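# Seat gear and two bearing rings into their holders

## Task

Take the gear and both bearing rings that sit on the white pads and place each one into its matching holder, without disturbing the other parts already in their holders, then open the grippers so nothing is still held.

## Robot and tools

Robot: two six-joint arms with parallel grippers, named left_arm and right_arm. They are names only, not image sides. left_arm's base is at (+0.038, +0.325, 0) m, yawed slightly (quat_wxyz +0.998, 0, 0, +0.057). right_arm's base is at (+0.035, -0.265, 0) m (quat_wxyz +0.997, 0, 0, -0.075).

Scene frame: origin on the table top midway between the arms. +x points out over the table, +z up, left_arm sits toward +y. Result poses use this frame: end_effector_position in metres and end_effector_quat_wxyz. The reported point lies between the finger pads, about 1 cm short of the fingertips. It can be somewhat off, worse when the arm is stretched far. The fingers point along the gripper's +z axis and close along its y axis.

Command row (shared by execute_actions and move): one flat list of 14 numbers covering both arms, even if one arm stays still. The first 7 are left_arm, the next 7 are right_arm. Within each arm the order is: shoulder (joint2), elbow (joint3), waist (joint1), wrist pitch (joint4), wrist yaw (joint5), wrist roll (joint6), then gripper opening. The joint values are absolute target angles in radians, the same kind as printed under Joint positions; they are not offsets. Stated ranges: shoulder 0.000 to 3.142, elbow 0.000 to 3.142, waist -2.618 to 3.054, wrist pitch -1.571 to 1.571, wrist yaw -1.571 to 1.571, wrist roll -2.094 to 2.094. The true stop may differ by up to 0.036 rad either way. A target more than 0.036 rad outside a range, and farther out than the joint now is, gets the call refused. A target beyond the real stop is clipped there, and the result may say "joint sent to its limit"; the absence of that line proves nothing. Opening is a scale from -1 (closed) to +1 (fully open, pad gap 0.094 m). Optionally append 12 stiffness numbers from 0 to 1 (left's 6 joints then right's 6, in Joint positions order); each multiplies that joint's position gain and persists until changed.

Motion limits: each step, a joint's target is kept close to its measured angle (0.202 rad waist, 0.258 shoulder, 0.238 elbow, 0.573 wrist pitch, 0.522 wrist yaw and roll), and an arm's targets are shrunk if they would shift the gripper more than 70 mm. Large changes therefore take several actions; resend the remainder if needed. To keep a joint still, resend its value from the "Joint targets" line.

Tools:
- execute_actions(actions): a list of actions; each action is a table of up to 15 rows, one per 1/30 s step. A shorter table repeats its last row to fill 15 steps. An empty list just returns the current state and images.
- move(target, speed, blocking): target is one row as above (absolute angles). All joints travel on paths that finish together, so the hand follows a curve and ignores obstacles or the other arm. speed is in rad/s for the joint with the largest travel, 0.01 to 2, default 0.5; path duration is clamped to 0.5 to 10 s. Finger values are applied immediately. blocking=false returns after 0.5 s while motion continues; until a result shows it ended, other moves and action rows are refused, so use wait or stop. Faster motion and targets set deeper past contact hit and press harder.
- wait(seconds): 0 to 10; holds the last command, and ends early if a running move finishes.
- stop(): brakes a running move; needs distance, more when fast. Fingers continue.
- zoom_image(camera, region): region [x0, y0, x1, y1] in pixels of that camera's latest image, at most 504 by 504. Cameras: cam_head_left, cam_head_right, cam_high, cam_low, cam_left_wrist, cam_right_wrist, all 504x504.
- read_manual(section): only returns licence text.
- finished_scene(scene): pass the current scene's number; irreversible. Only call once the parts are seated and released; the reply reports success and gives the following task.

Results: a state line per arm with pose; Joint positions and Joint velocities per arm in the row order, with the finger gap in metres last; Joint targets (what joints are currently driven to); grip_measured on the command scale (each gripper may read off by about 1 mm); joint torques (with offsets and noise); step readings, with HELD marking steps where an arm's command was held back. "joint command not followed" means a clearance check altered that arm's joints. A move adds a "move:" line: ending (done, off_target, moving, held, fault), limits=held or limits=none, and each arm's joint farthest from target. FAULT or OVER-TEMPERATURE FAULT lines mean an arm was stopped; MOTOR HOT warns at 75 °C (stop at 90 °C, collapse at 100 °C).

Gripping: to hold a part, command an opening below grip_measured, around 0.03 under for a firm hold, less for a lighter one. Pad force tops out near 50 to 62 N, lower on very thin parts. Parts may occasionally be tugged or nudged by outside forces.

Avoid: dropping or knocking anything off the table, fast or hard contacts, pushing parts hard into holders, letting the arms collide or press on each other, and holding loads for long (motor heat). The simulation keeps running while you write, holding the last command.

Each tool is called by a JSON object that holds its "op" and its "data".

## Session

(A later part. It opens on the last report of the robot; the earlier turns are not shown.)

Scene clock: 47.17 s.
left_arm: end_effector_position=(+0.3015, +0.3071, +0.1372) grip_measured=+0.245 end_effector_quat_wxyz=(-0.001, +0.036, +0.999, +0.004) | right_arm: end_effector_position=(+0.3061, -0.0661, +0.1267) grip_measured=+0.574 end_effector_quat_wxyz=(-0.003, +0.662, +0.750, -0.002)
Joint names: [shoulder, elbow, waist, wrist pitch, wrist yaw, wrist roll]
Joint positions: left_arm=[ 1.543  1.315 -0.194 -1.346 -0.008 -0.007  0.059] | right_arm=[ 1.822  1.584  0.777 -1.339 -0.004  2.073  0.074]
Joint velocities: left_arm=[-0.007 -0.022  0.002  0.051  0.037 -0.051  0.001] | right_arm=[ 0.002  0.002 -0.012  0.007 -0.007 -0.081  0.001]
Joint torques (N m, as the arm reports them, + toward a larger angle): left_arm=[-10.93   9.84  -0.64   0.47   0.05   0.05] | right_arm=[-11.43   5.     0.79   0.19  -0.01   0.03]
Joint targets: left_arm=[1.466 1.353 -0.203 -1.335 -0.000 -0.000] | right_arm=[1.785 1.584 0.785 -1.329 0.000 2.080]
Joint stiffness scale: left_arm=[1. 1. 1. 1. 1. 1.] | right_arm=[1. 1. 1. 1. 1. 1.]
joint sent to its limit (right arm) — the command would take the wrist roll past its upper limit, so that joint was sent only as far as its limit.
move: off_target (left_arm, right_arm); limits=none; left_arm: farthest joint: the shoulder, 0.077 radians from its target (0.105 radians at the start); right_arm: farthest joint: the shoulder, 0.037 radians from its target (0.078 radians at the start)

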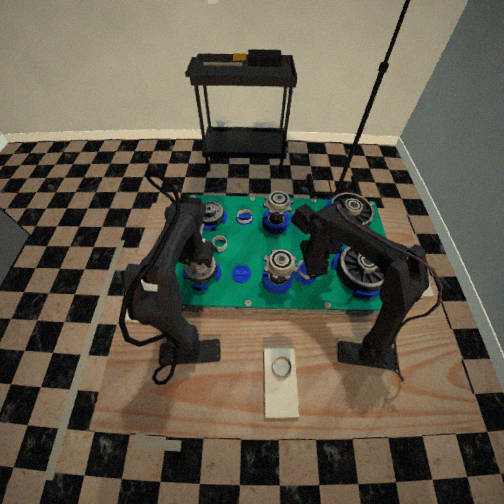

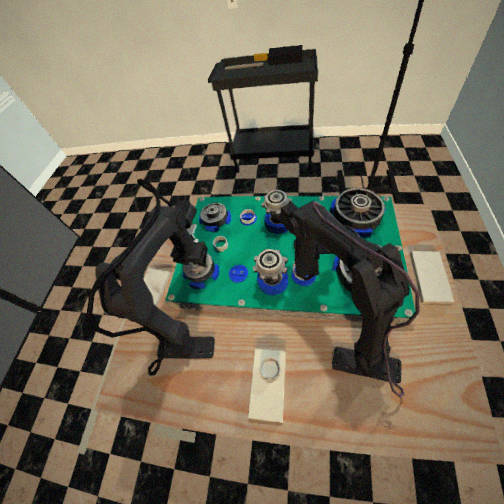

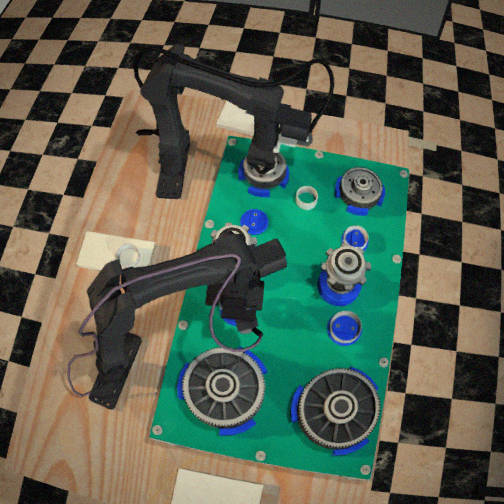

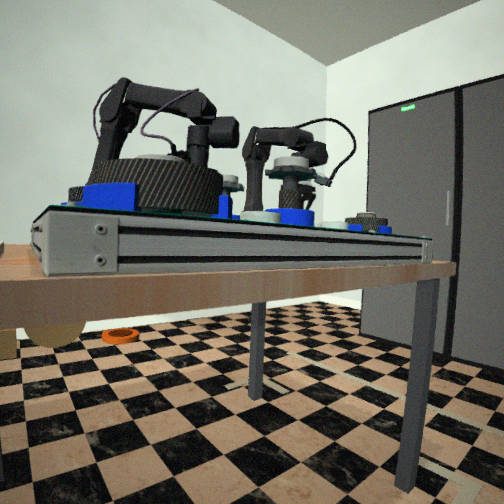

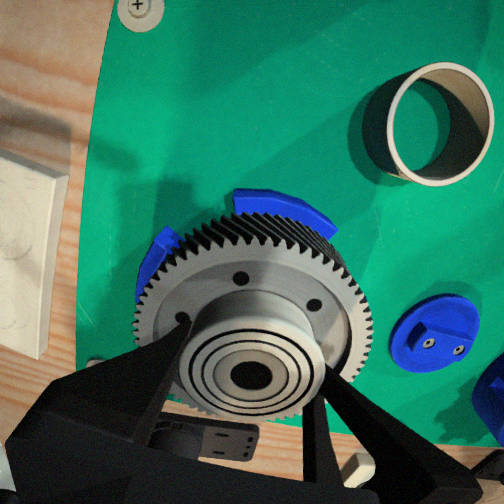

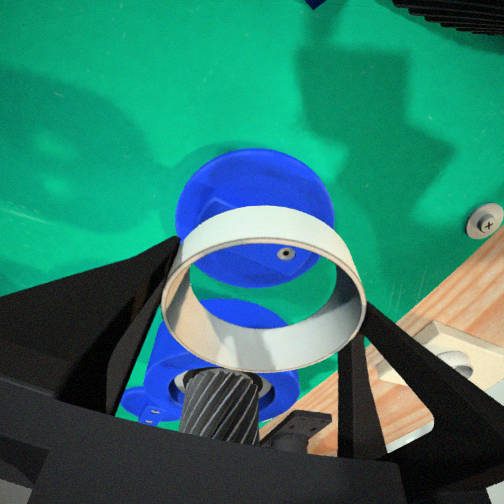

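{"op": "move", "data": {"target": [1.466,1.316,-0.211,-1.298,0,0,0.2, 1.822,1.483,0.785,-1.214,0,2.07,0.54], "speed": 0.12}}

{"op": "zoom_image", "data": {"camera": "cam_right_wrist", "region": [130, 130, 400, 400]}}

{"op": "zoom_image", "data": {"camera": "cam_left_wrist", "region": [100, 150, 400, 420]}}

{"op": "zoom_image", "data": {"camera": "cam_high", "region": [200, 120, 340, 260]}}

{"op": "zoom_image", "data": {"camera": "cam_head_right", "region": [160, 220, 360, 320]}}

Scene clock: 51.60 s.
left_arm: end_effector_position=(+0.2989, +0.3074, +0.1344) grip_measured=+0.245 end_effector_quat_wxyz=(+0.001, +0.037, +0.999, +0.004) | right_arm: end_effector_position=(+0.3077, -0.0650, +0.1011) grip_measured=+0.574 end_effector_quat_wxyz=(-0.001, +0.662, +0.749, +0.004)
Joint names: [shoulder, elbow, waist, wrist pitch, wrist yaw, wrist roll]
Joint positions: left_arm=[ 1.529  1.29  -0.193 -1.331 -0.008 -0.005  0.059] | right_arm=[ 1.822  1.483  0.777 -1.225 -0.004  2.074  0.074]
Joint velocities: left_arm=[ 0.012 -0.017 -0.002 -0.007  0.022 -0.022 -0.   ] | right_arm=[-0.002 -0.002 -0.007 -0.007  0.007 -0.037  0.   ]
Joint torques (N m, as the arm reports them, + toward a larger angle): left_arm=[-9.69  8.78 -1.37  0.75  0.04  0.02] | right_arm=[-8.18  5.01  0.77  0.22  0.   -0.06]
Joint targets: left_arm=[1.466 1.316 -0.211 -1.298 -0.000 0.000] | right_arm=[1.822 1.483 0.785 -1.214 0.000 2.070]
Joint stiffness scale: left_arm=[1. 1. 1. 1. 1. 1.] | right_arm=[1. 1. 1. 1. 1. 1.]
move: off_target (left_arm); limits=none; left_arm: farthest joint: the shoulder, 0.063 radians from its target (0.077 radians at the start); right_arm: farthest joint: the wrist pitch, 0.011 radians from its target (0.125 radians at the start)

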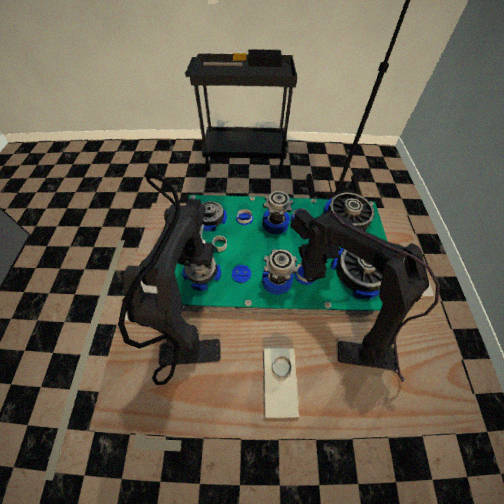

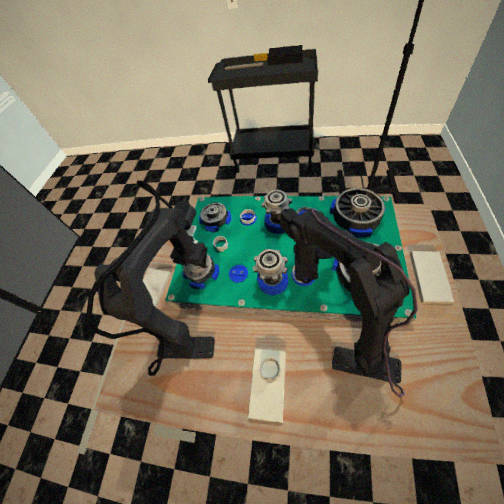

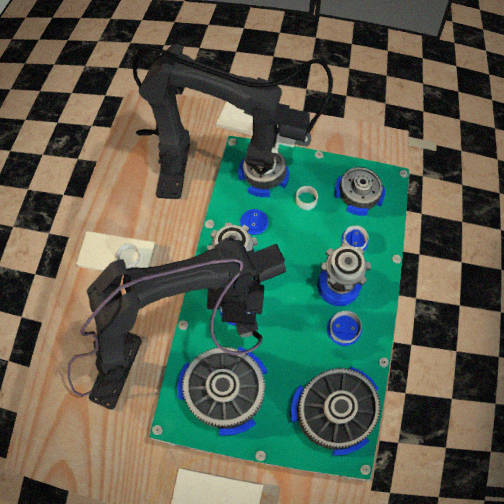

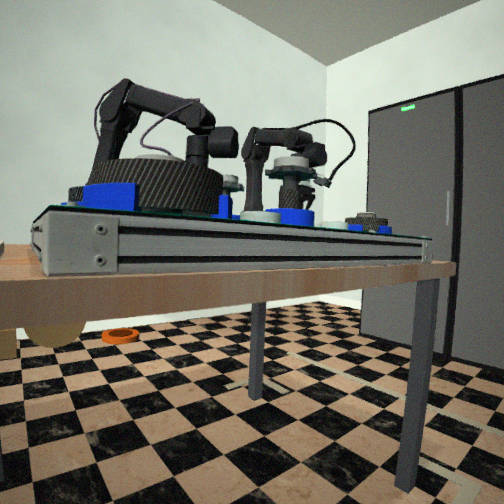

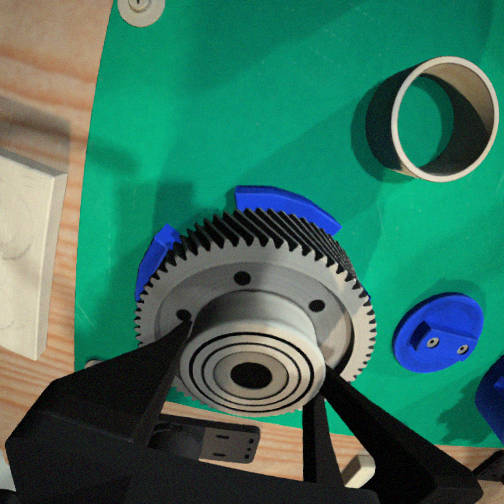

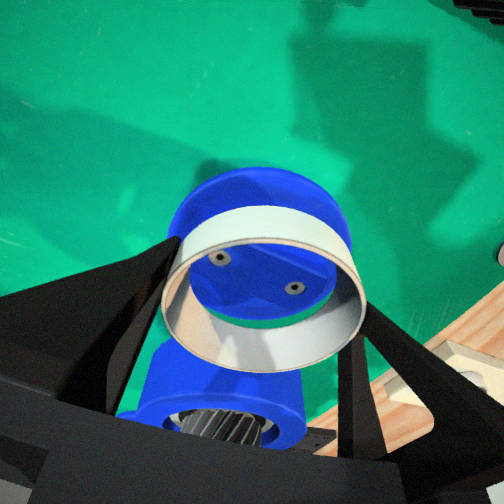

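Region (130, 130, 400, 400) of cam_right_wrist's 504x504 image, scaled by 1.867, with more detail than that image has.

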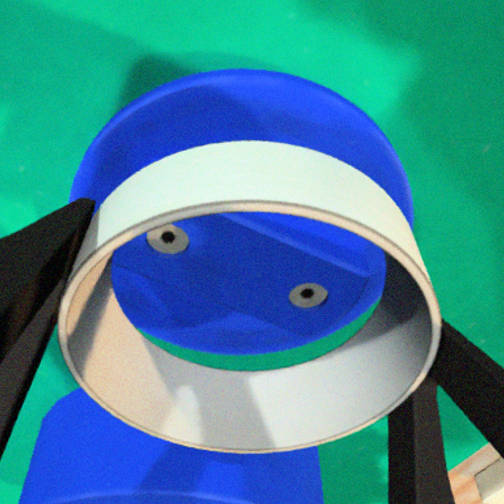

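Region (100, 150, 400, 420) of cam_left_wrist's 504x504 image, scaled by 1.680, with more detail than that image has; it fills the top 454 rows of this view, and the rest is white.

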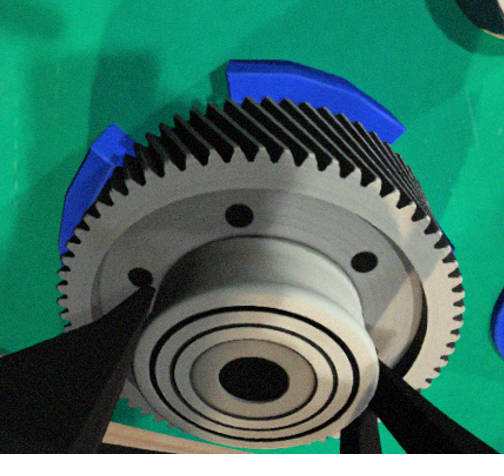

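Region (200, 120, 340, 260) of cam_high's 504x504 image, scaled by 3.600, with more detail than that image has.

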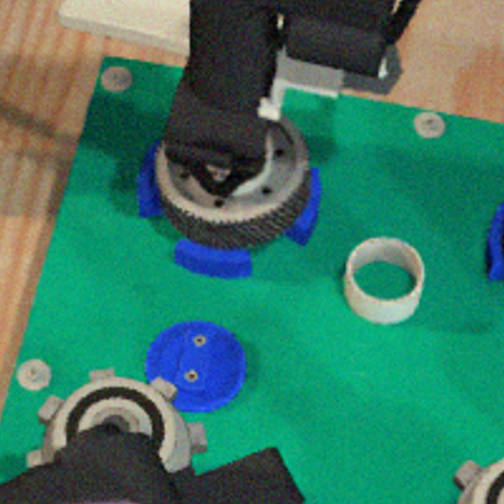

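Region (160, 220, 360, 320) of cam_head_right's 504x504 image, scaled by 2.520, with more detail than that image has.

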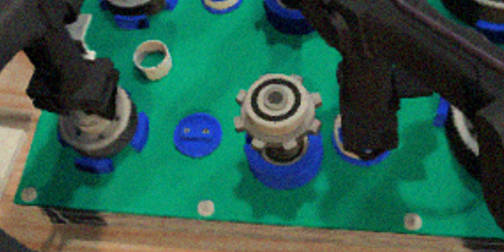

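{"op": "execute_actions", "data": {"actions": [[[1.46,1.33,-0.2,-1.31,0,0,0.2,1.822,1.483,0.785,-1.214,0,2.07,0.54],[1.455,1.345,-0.19,-1.325,0,0,0.2,1.823,1.481,0.785,-1.212,0,2.07,0.54],[1.455,1.36,-0.19,-1.34,0,0,0.2,1.823,1.479,0.785,-1.209,0,2.07,0.54],[1.455,1.37,-0.19,-1.35,0,0,0.2,1.824,1.477,0.785,-1.207,0,2.07,0.54],[1.455,1.375,-0.19,-1.355,0,0,0.2,1.825,1.475,0.785,-1.205,0,2.07,0.54],[1.455,1.38,-0.19,-1.36,0,0,0.2,1.825,1.473,0.785,-1.202,0,2.07,0.54],[1.455,1.385,-0.19,-1.365,0,0,0.2,1.826,1.471,0.785,-1.2,0,2.07,0.54],[1.455,1.39,-0.19,-1.37,0,0,0.2,1.827,1.469,0.785,-1.198,0,2.07,0.54],[1.455,1.395,-0.19,-1.375,0,0,0.2,1.828,1.467,0.785,-1.195,0,2.07,0.54],[1.455,1.398,-0.187,-1.375,0,0,0.2,1.828,1.465,0.785,-1.193,0,2.07,0.54],[1.455,1.398,-0.184,-1.375,0,0,0.2,1.829,1.463,0.785,-1.19,0,2.07,0.54],[1.455,1.398,-0.181,-1.375,0,0,0.2,1.83,1.461,0.785,-1.188,0,2.07,0.54],[1.455,1.398,-0.178,-1.375,0,0,0.2,1.83,1.459,0.785,-1.186,0,2.07,0.54],[1.455,1.398,-0.175,-1.375,0,0,0.2,1.831,1.457,0.785,-1.183,0,2.07,0.54],[1.455,1.398,-0.172,-1.375,0,0,0.2,1.832,1.455,0.785,-1.181,0,2.07,0.54]],[[1.455,1.398,-0.169,-1.375,0,0,0.2,1.833,1.453,0.785,-1.178,0,2.07,0.54],[1.455,1.398,-0.166,-1.375,0,0,0.2,1.833,1.451,0.785,-1.176,0,2.07,0.54],[1.455,1.398,-0.163,-1.375,0,0,0.2,1.834,1.449,0.785,-1.173,0,2.07,0.54],[1.455,1.398,-0.163,-1.375,0,0,0.2,1.835,1.447,0.785,-1.17,0,2.07,0.54],[1.455,1.398,-0.163,-1.375,0,0,0.2,1.836,1.445,0.785,-1.168,0,2.07,0.54]]]}}

{"op": "zoom_image", "data": {"camera": "cam_right_wrist", "region": [130, 130, 400, 400]}}

{"op": "zoom_image", "data": {"camera": "cam_left_wrist", "region": [100, 150, 400, 420]}}

Scene clock: 56.13 s.
left_arm: end_effector_position=(+0.2965, +0.3100, +0.1395) grip_measured=+0.245 end_effector_quat_wxyz=(-0.003, +0.028, +1.000, -0.002) | right_arm: end_effector_position=(+0.3103, -0.0645, +0.0891) grip_measured=+0.574 end_effector_quat_wxyz=(+0.002, +0.662, +0.749, +0.004)
Joint names: [shoulder, elbow, waist, wrist pitch, wrist yaw, wrist roll]
Joint positions: left_arm=[ 1.526  1.308 -0.175 -1.359  0.005 -0.005  0.059] | right_arm=[ 1.834  1.451  0.777 -1.179  0.002  2.074  0.074]
Joint velocities: left_arm=[-0.002 -0.012  0.007  0.095 -0.007  0.022 -0.   ] | right_arm=[-0.002  0.002 -0.007  0.037  0.022  0.007 -0.001]
Joint torques (N m, as the arm reports them, + toward a larger angle): left_arm=[-10.28  14.5    0.95   0.13  -0.06   0.02] | right_arm=[-8.2   4.55  0.74  0.23 -0.05 -0.07]
Joint targets: left_arm=[1.455 1.398 -0.163 -1.375 -0.000 -0.000] | right_arm=[1.836 1.445 0.785 -1.168 0.000 2.070]
Joint stiffness scale: left_arm=[1. 1. 1. 1. 1. 1.] | right_arm=[1. 1. 1. 1. 1. 1.]
Step readings (joint positions; steps 1 to 15: 1st action; 16 to 30: 2nd action):
0: left_arm=[1.529 1.290 -0.193 -1.331 -0.008 -0.005] | right_arm=[1.822 1.483 0.777 -1.225 -0.004 2.074]
1: left_arm=[1.529 1.290 -0.193 -1.331 -0.008 -0.005] | right_arm=[1.822 1.483 0.777 -1.225 -0.004 2.074]
2: left_arm=[1.528 1.290 -0.193 -1.331 -0.008 -0.005] | right_arm=[1.822 1.483 0.777 -1.225 -0.004 2.074]
4: left_arm=[1.526 1.290 -0.193 -1.331 -0.008 -0.005] | right_arm=[1.822 1.483 0.777 -1.223 -0.004 2.074]
8: left_arm=[1.526 1.292 -0.193 -1.337 -0.006 -0.005] | right_arm=[1.822 1.477 0.777 -1.215 -0.004 2.074]
15: left_arm=[1.526 1.308 -0.189 -1.359 -0.004 -0.005] | right_arm=[1.822 1.465 0.777 -1.196 0.000 2.074]
16: left_arm=[1.526 1.308 -0.186 -1.359 -0.004 -0.005] | right_arm=[1.822 1.463 0.777 -1.194 0.002 2.074]
17: left_arm=[1.526 1.308 -0.183 -1.359 -0.004 -0.005] | right_arm=[1.822 1.461 0.777 -1.191 0.002 2.074]
19: left_arm=[1.526 1.308 -0.177 -1.359 0.001 -0.005] | right_arm=[1.828 1.456 0.777 -1.185 0.002 2.074]
23: left_arm=[1.526 1.308 -0.175 -1.359 0.005 -0.005] | right_arm=[1.834 1.451 0.777 -1.179 0.002 2.074]
30: Joint positions above

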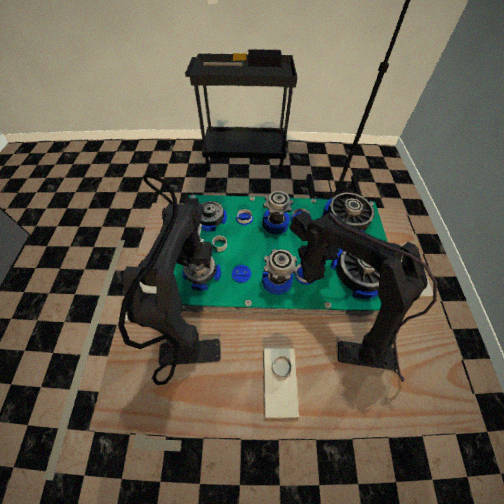

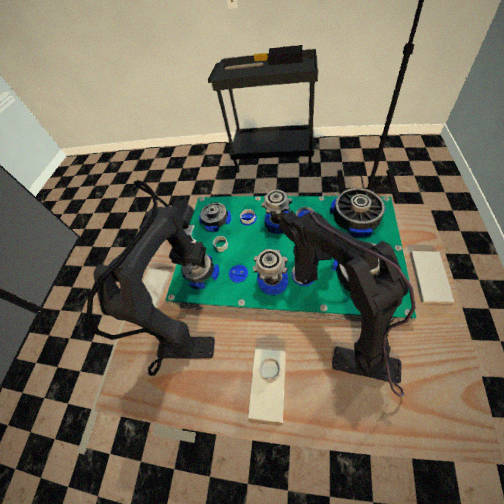

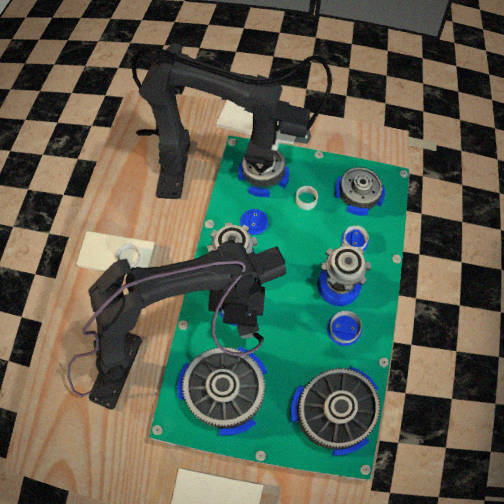

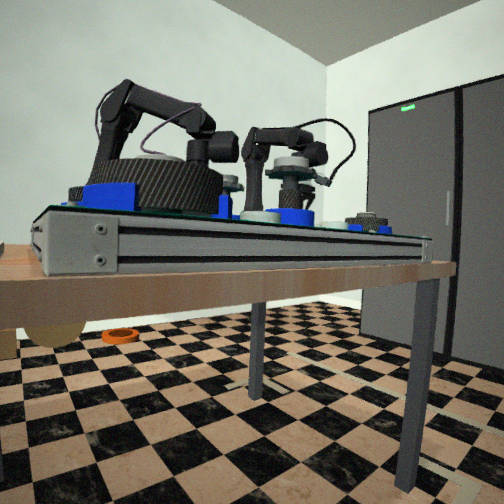

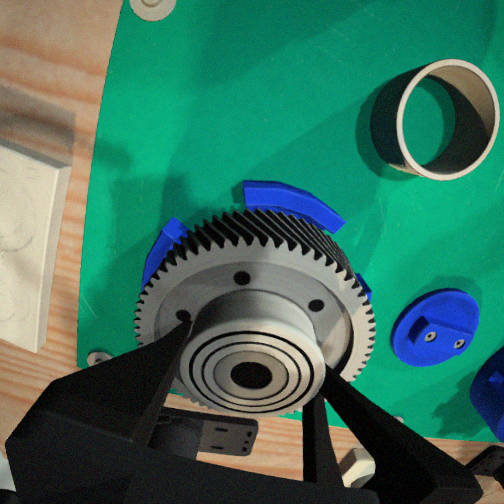

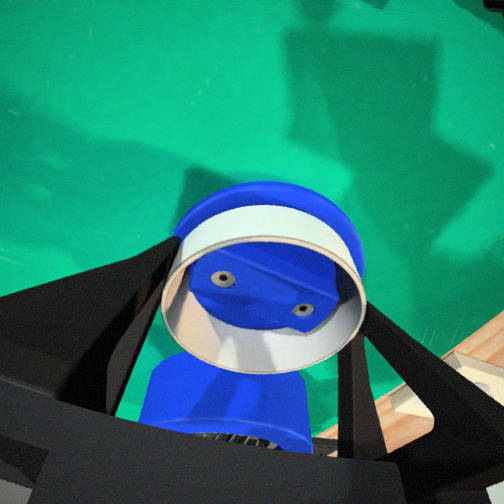

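Region (130, 130, 400, 400) of cam_right_wrist's 504x504 image, scaled by 1.867, with more detail than that image has.

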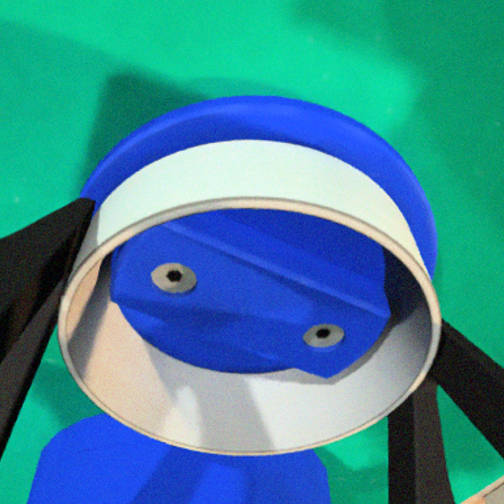

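Region (100, 150, 400, 420) of cam_left_wrist's 504x504 image, scaled by 1.680, with more detail than that image has; it fills the top 454 rows of this view, and the rest is white.

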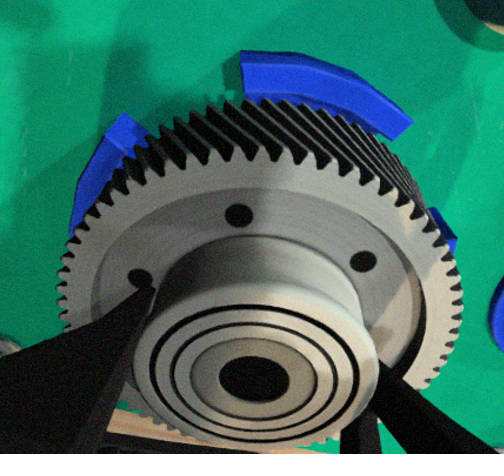

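{"op": "zoom_image", "data": {"camera": "cam_high", "region": [225, 140, 305, 210]}}

{"op": "zoom_image", "data": {"camera": "cam_high", "region": [320, 155, 400, 225]}}

{"op": "zoom_image", "data": {"camera": "cam_head_right", "region": [165, 235, 245, 305]}}

Region (225, 140, 305, 210) of cam_high's 504x504 image, scaled by 6.300, with more detail than that image has; it fills the top 441 rows of this view, and the rest is white.

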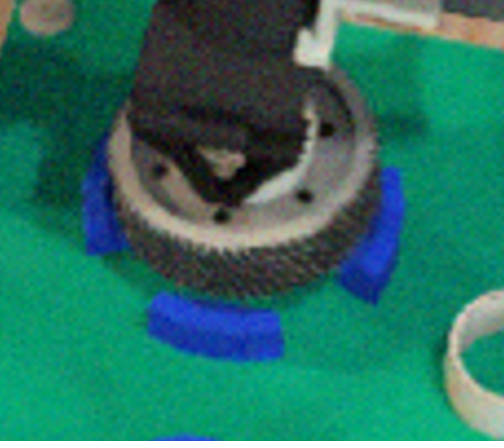

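Region (320, 155, 400, 225) of cam_high's 504x504 image, scaled by 6.300, with more detail than that image has; it fills the top 441 rows of this view, and the rest is white.

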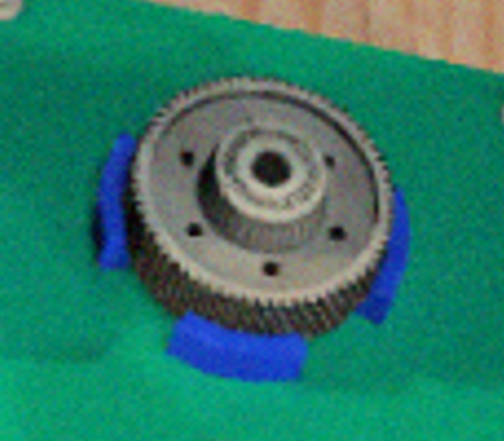

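Region (165, 235, 245, 305) of cam_head_right's 504x504 image, scaled by 6.300, with more detail than that image has; it fills the top 441 rows of this view, and the rest is white.

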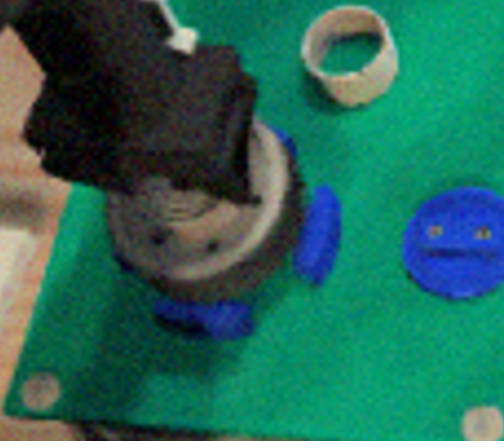

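{"op": "execute_actions", "data": {"actions": [[[1.455,1.398,-0.161,-1.375,0,0,0.2,1.836,1.444,0.785,-1.167,0,2.07,0.54],[1.455,1.39,-0.159,-1.365,0,0,0.2,1.837,1.443,0.785,-1.166,0,2.07,0.54],[1.455,1.38,-0.157,-1.36,0,0,0.2,1.837,1.442,0.785,-1.165,0,2.07,0.54],[1.455,1.37,-0.155,-1.355,0,0,0.2,1.837,1.441,0.785,-1.164,0,2.07,0.54],[1.455,1.36,-0.153,-1.35,0,0,0.2,1.838,1.44,0.785,-1.163,0,2.07,0.54],[1.455,1.355,-0.151,-1.348,0,0,0.2,1.838,1.439,0.785,-1.162,0,2.07,0.54],[1.455,1.35,-0.151,-1.347,0,0,0.2,1.838,1.438,0.785,-1.161,0,2.07,0.54],[1.455,1.347,-0.151,-1.345,0,0,0.2,1.839,1.437,0.785,-1.16,0,2.07,0.54],[1.455,1.344,-0.151,-1.342,0,0,0.2,1.839,1.436,0.785,-1.159,0,2.07,0.54],[1.455,1.341,-0.151,-1.339,0,0,0.2,1.839,1.435,0.785,-1.158,0,2.07,0.54],[1.455,1.338,-0.151,-1.336,0,0,0.2,1.84,1.434,0.785,-1.157,0,2.07,0.54],[1.455,1.335,-0.151,-1.333,0,0,0.2,1.84,1.433,0.785,-1.156,0,2.07,0.54],[1.455,1.332,-0.151,-1.33,0,0,0.2,1.84,1.432,0.785,-1.155,0,2.07,0.54],[1.455,1.329,-0.151,-1.327,0,0,0.2,1.84,1.432,0.785,-1.155,0,2.07,0.54],[1.455,1.326,-0.151,-1.324,0,0,0.2,1.84,1.432,0.785,-1.155,0,2.07,0.54]],[[1.455,1.323,-0.151,-1.321,0,0,0.2,1.84,1.432,0.785,-1.155,0,2.07,0.54],[1.455,1.32,-0.151,-1.318,0,0,0.2,1.84,1.432,0.785,-1.155,0,2.07,0.54],[1.455,1.317,-0.151,-1.315,0,0,0.2,1.84,1.432,0.785,-1.155,0,2.07,0.54],[1.455,1.314,-0.151,-1.312,0,0,0.2,1.84,1.432,0.785,-1.155,0,2.07,0.54],[1.455,1.311,-0.151,-1.309,0,0,0.2,1.84,1.432,0.785,-1.155,0,2.07,0.54],[1.455,1.308,-0.151,-1.306,0,0,0.2,1.84,1.432,0.785,-1.155,0,2.07,0.54],[1.455,1.305,-0.151,-1.303,0,0,0.2,1.84,1.432,0.785,-1.155,0,2.07,0.54],[1.455,1.302,-0.151,-1.3,0,0,0.2,1.84,1.432,0.785,-1.155,0,2.07,0.54]]]}}

Scene clock: 59.77 s.
left_arm: end_effector_position=(+0.2976, +0.3106, +0.1387) grip_measured=+0.245 end_effector_quat_wxyz=(+0.009, +0.024, +1.000, -0.007) | right_arm: end_effector_position=(+0.3104, -0.0644, +0.0891) grip_measured=+0.574 end_effector_quat_wxyz=(+0.002, +0.662, +0.749, +0.004)
Joint names: [shoulder, elbow, waist, wrist pitch, wrist yaw, wrist roll]
Joint positions: left_arm=[ 1.508  1.288 -0.166 -1.333  0.013 -0.005  0.059] | right_arm=[ 1.834  1.451  0.777 -1.178  0.002  2.074  0.074]
Joint velocities: left_arm=[-0.002  0.007 -0.017  0.022  0.022 -0.051  0.001] | right_arm=[-0.007  0.002 -0.007  0.007  0.051 -0.051  0.   ]
Joint torques (N m, as the arm reports them, + toward a larger angle): left_arm=[-8.81  7.82  1.34  0.78 -0.13  0.03] | right_arm=[-7.8   3.75  0.73  0.35 -0.07 -0.05]
Joint targets: left_arm=[1.455 1.302 -0.151 -1.300 -0.000 0.000] | right_arm=[1.840 1.432 0.785 -1.155 -0.000 2.070]
Joint stiffness scale: left_arm=[1. 1. 1. 1. 1. 1.] | right_arm=[1. 1. 1. 1. 1. 1.]
Step readings (joint positions; steps 1 to 15: 1st action; 16 to 30: 2nd action):
0: left_arm=[1.526 1.308 -0.175 -1.359 0.005 -0.005] | right_arm=[1.834 1.451 0.777 -1.179 0.002 2.074]
1: left_arm=[1.526 1.308 -0.175 -1.359 0.005 -0.005] | right_arm=[1.834 1.451 0.777 -1.179 0.002 2.074]
2: left_arm=[1.526 1.308 -0.175 -1.359 0.005 -0.005] | right_arm=[1.834 1.451 0.777 -1.179 0.002 2.074]
4: left_arm=[1.526 1.308 -0.172 -1.359 0.008 -0.005] | right_arm=[1.834 1.451 0.777 -1.179 0.002 2.074]
8: left_arm=[1.526 1.308 -0.167 -1.356 0.013 -0.005] | right_arm=[1.834 1.451 0.777 -1.179 0.002 2.074]
15: left_arm=[1.525 1.305 -0.166 -1.350 0.013 -0.005] | right_arm=[1.834 1.451 0.777 -1.178 0.002 2.074]
16: left_arm=[1.523 1.303 -0.166 -1.348 0.013 -0.005] | right_arm=[1.834 1.451 0.777 -1.178 0.002 2.074]
17: left_arm=[1.520 1.301 -0.166 -1.346 0.013 -0.005] | right_arm=[1.834 1.451 0.777 -1.178 0.002 2.074]
19: left_arm=[1.516 1.297 -0.166 -1.343 0.013 -0.005] | right_arm=[1.834 1.451 0.777 -1.178 0.002 2.074]
23: left_arm=[1.511 1.290 -0.166 -1.336 0.013 -0.005] | right_arm=[1.834 1.451 0.777 -1.178 0.002 2.074]
30: Joint positions above

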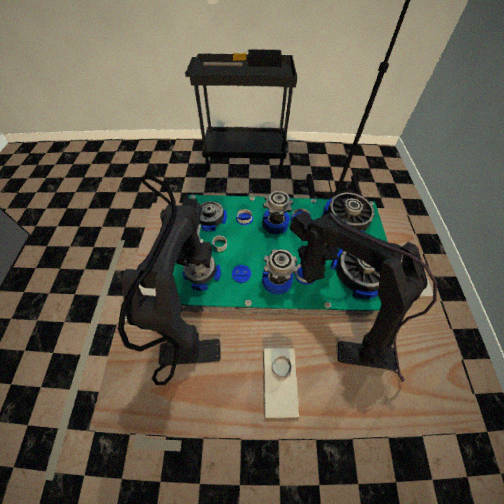

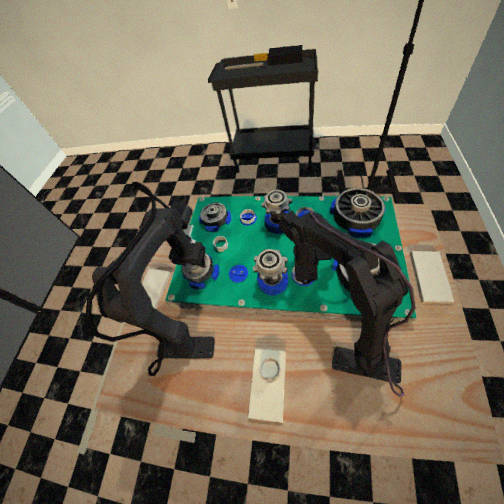

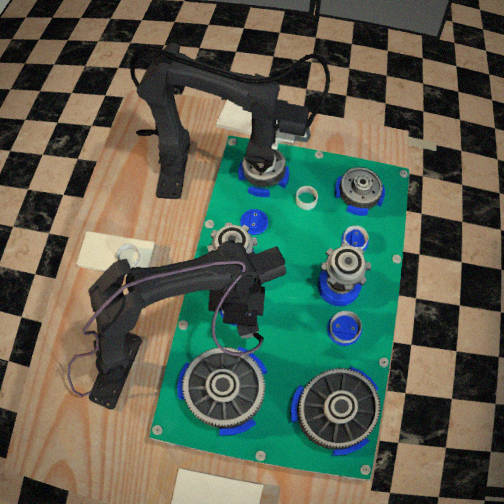

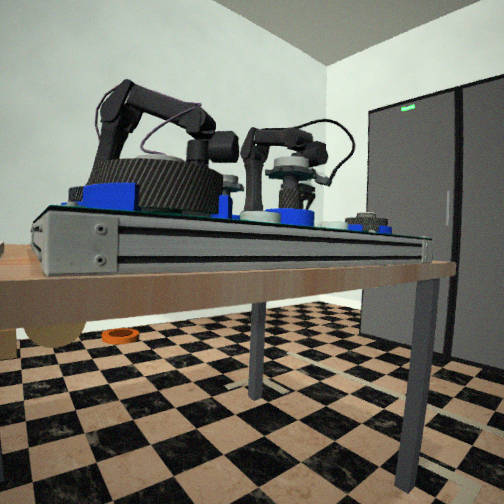

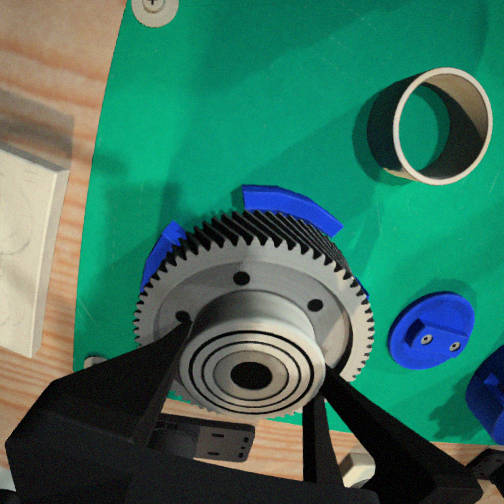

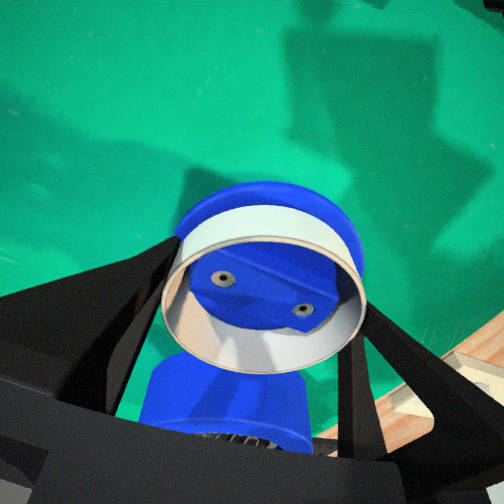

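{"op": "execute_actions", "data": {"actions": [[[1.457,1.32,-0.156,-1.315,0,0,0.2,1.836,1.445,0.785,-1.168,0,2.07,0.56],[1.459,1.34,-0.161,-1.33,0,0,0.2,1.836,1.45,0.785,-1.168,0,2.07,0.58],[1.461,1.355,-0.166,-1.345,0,0,0.2,1.836,1.455,0.785,-1.168,0,2.07,0.6],[1.463,1.37,-0.17,-1.355,0,0,0.2,1.836,1.455,0.785,-1.168,0,2.07,0.62],[1.464,1.376,-0.17,-1.361,0,0,0.2,1.836,1.455,0.785,-1.168,0,2.07,0.65],[1.465,1.381,-0.17,-1.366,0,0,0.2,1.836,1.455,0.785,-1.168,0,2.07,0.68],[1.466,1.386,-0.17,-1.371,0,0,0.2,1.836,1.455,0.785,-1.168,0,2.07,0.71],[1.467,1.391,-0.17,-1.376,0,0,0.2,1.836,1.455,0.785,-1.168,0,2.07,0.74],[1.468,1.396,-0.17,-1.381,0,0,0.2,1.836,1.455,0.785,-1.168,0,2.07,0.77],[1.469,1.401,-0.17,-1.386,0,0,0.2,1.836,1.455,0.785,-1.168,0,2.07,0.8],[1.47,1.406,-0.17,-1.391,0,0,0.2,1.836,1.455,0.785,-1.168,0,2.07,0.8],[1.47,1.411,-0.17,-1.396,0,0,0.2,1.836,1.455,0.785,-1.168,0,2.07,0.8],[1.47,1.416,-0.17,-1.401,0,0,0.2,1.836,1.455,0.785,-1.168,0,2.07,0.8],[1.47,1.42,-0.17,-1.405,0,0,0.2,1.836,1.455,0.785,-1.168,0,2.07,0.8],[1.47,1.423,-0.17,-1.408,0,0,0.2,1.836,1.455,0.785,-1.168,0,2.07,0.8]],[[1.47,1.423,-0.17,-1.408,0,0,0.2,1.836,1.455,0.785,-1.168,0,2.07,0.8]]]}}

{"op": "zoom_image", "data": {"camera": "cam_right_wrist", "region": [130, 130, 400, 400]}}

{"op": "zoom_image", "data": {"camera": "cam_left_wrist", "region": [100, 150, 400, 420]}}

{"op": "zoom_image", "data": {"camera": "cam_high", "region": [225, 140, 305, 210]}}

{"op": "zoom_image", "data": {"camera": "cam_head_right", "region": [165, 235, 245, 305]}}

Scene clock: 62.40 s.
left_arm: end_effector_position=(+0.2927, +0.3128, +0.1503) grip_measured=+0.245 end_effector_quat_wxyz=(-0.000, +0.024, +1.000, -0.001) | right_arm: end_effector_position=(+0.3104, -0.0644, +0.0891) grip_measured=+0.798 end_effector_quat_wxyz=(+0.003, +0.662, +0.750, +0.004)
Joint names: [shoulder, elbow, waist, wrist pitch, wrist yaw, wrist roll]
Joint positions: left_arm=[ 1.508  1.334 -0.167 -1.397  0.002 -0.005  0.059] | right_arm=[ 1.834  1.451  0.777 -1.178  0.003  2.074  0.084]
Joint velocities: left_arm=[ 0.012 -0.012  0.002  0.007  0.081  0.022 -0.002] | right_arm=[-0.002  0.002  0.007 -0.037  0.007 -0.007 -0.   ]
Joint torques (N m, as the arm reports them, + toward a larger angle): left_arm=[-7.76 14.45 -0.15  0.2  -0.04  0.03] | right_arm=[-8.16  5.27  0.64  0.22 -0.06 -0.06]
Joint targets: left_arm=[1.470 1.423 -0.170 -1.408 0.000 0.000] | right_arm=[1.836 1.455 0.785 -1.168 -0.000 2.070]
Joint stiffness scale: left_arm=[1. 1. 1. 1. 1. 1.] | right_arm=[1. 1. 1. 1. 1. 1.]
Step readings (joint positions; steps 1 to 15: 1st action; 16 to 30: 2nd action):
0: left_arm=[1.508 1.288 -0.166 -1.333 0.013 -0.005] | right_arm=[1.834 1.451 0.777 -1.178 0.002 2.074]
1: left_arm=[1.508 1.288 -0.166 -1.333 0.013 -0.005] | right_arm=[1.834 1.451 0.777 -1.178 0.002 2.074]
2: left_arm=[1.508 1.288 -0.166 -1.333 0.013 -0.005] | right_arm=[1.834 1.451 0.777 -1.178 0.002 2.074]
4: left_arm=[1.508 1.290 -0.167 -1.337 0.013 -0.005] | right_arm=[1.834 1.451 0.777 -1.178 0.003 2.074]
8: left_arm=[1.508 1.294 -0.167 -1.345 0.013 -0.005] | right_arm=[1.834 1.451 0.777 -1.178 0.003 2.074]
15: left_arm=[1.508 1.325 -0.167 -1.382 0.003 -0.005] | right_arm=[1.834 1.451 0.777 -1.178 0.003 2.074]
16: left_arm=[1.508 1.329 -0.167 -1.386 0.002 -0.005] | right_arm=[1.834 1.451 0.777 -1.178 0.003 2.074]
17: left_arm=[1.508 1.332 -0.167 -1.388 0.002 -0.005] | right_arm=[1.834 1.451 0.777 -1.178 0.003 2.074]
19: left_arm=[1.508 1.334 -0.167 -1.391 0.002 -0.005] | right_arm=[1.834 1.451 0.777 -1.178 0.003 2.074]
23: left_arm=[1.508 1.334 -0.167 -1.393 0.002 -0.005] | right_arm=[1.834 1.451 0.777 -1.178 0.003 2.074]
30: Joint positions above

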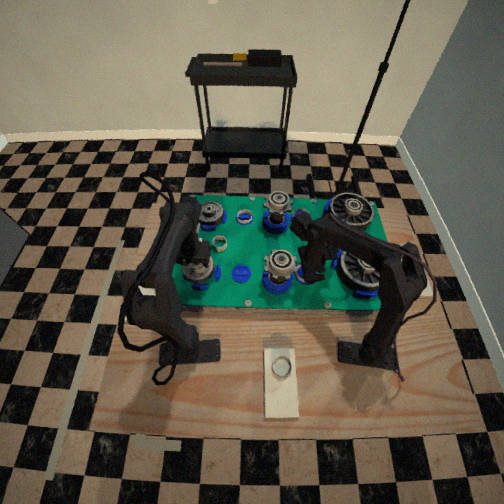

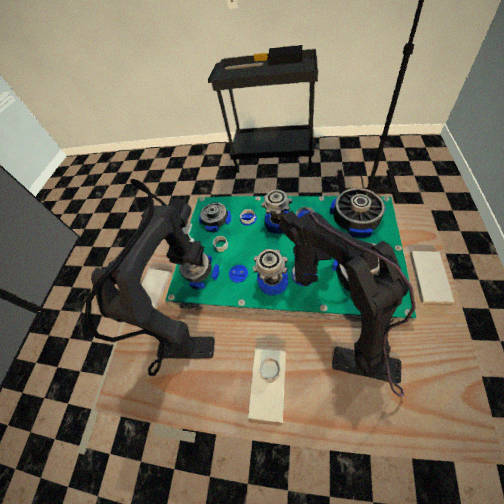

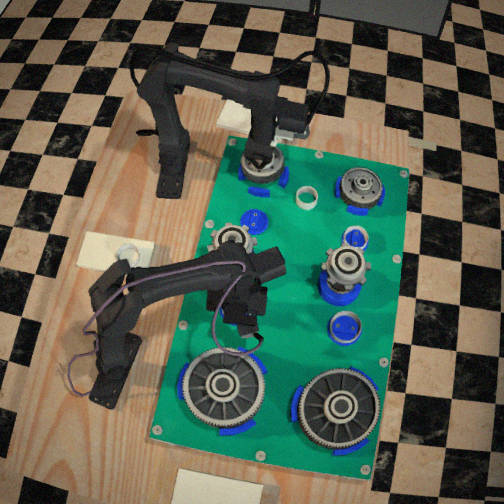

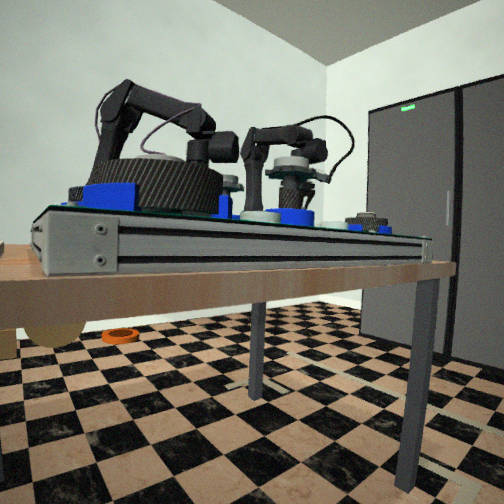

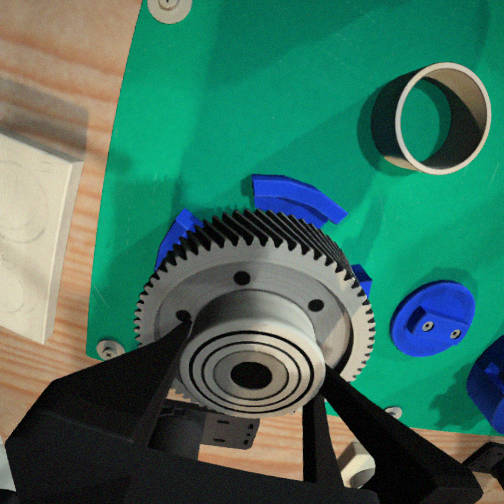

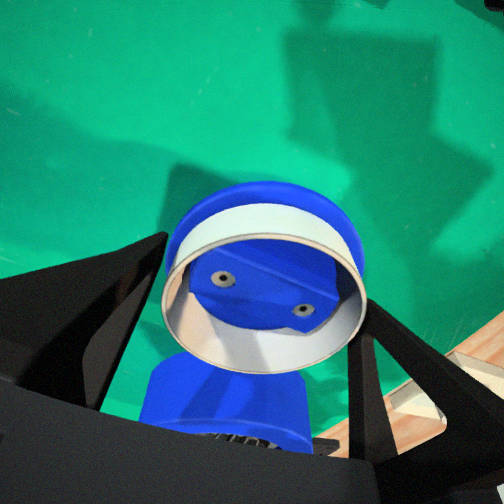

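Region (130, 130, 400, 400) of cam_right_wrist's 504x504 image, scaled by 1.867, with more detail than that image has.

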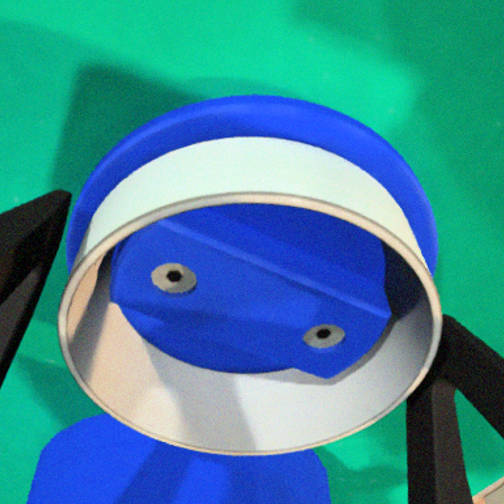

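Region (100, 150, 400, 420) of cam_left_wrist's 504x504 image, scaled by 1.680, with more detail than that image has; it fills the top 454 rows of this view, and the rest is white.

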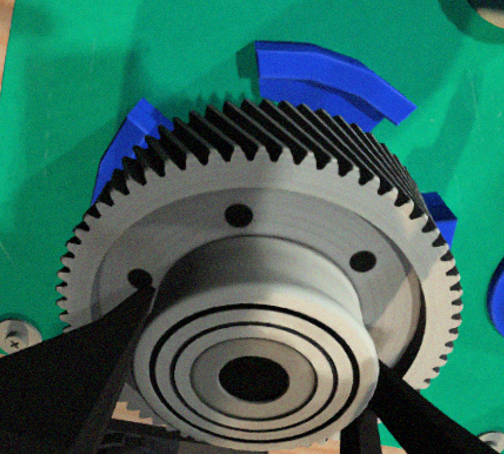

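Region (225, 140, 305, 210) of cam_high's 504x504 image, scaled by 6.300, with more detail than that image has; it fills the top 441 rows of this view, and the rest is white.

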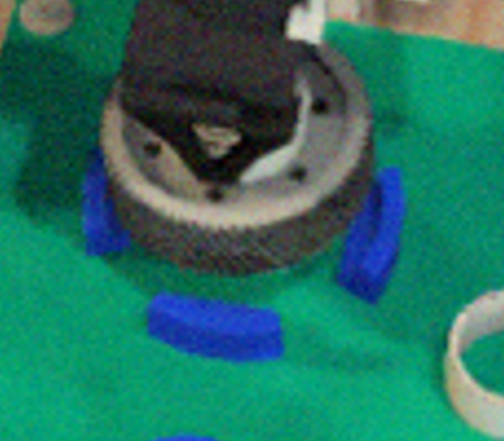

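Region (165, 235, 245, 305) of cam_head_right's 504x504 image, scaled by 6.300, with more detail than that image has; it fills the top 441 rows of this view, and the rest is white.

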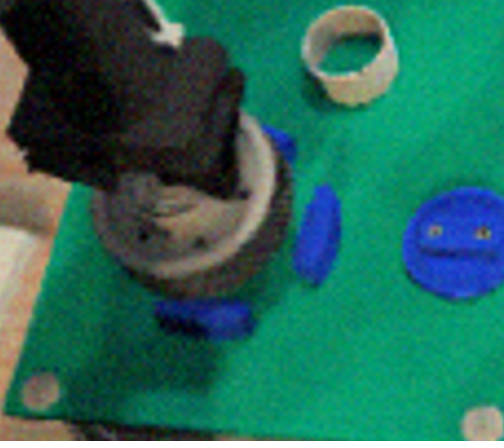

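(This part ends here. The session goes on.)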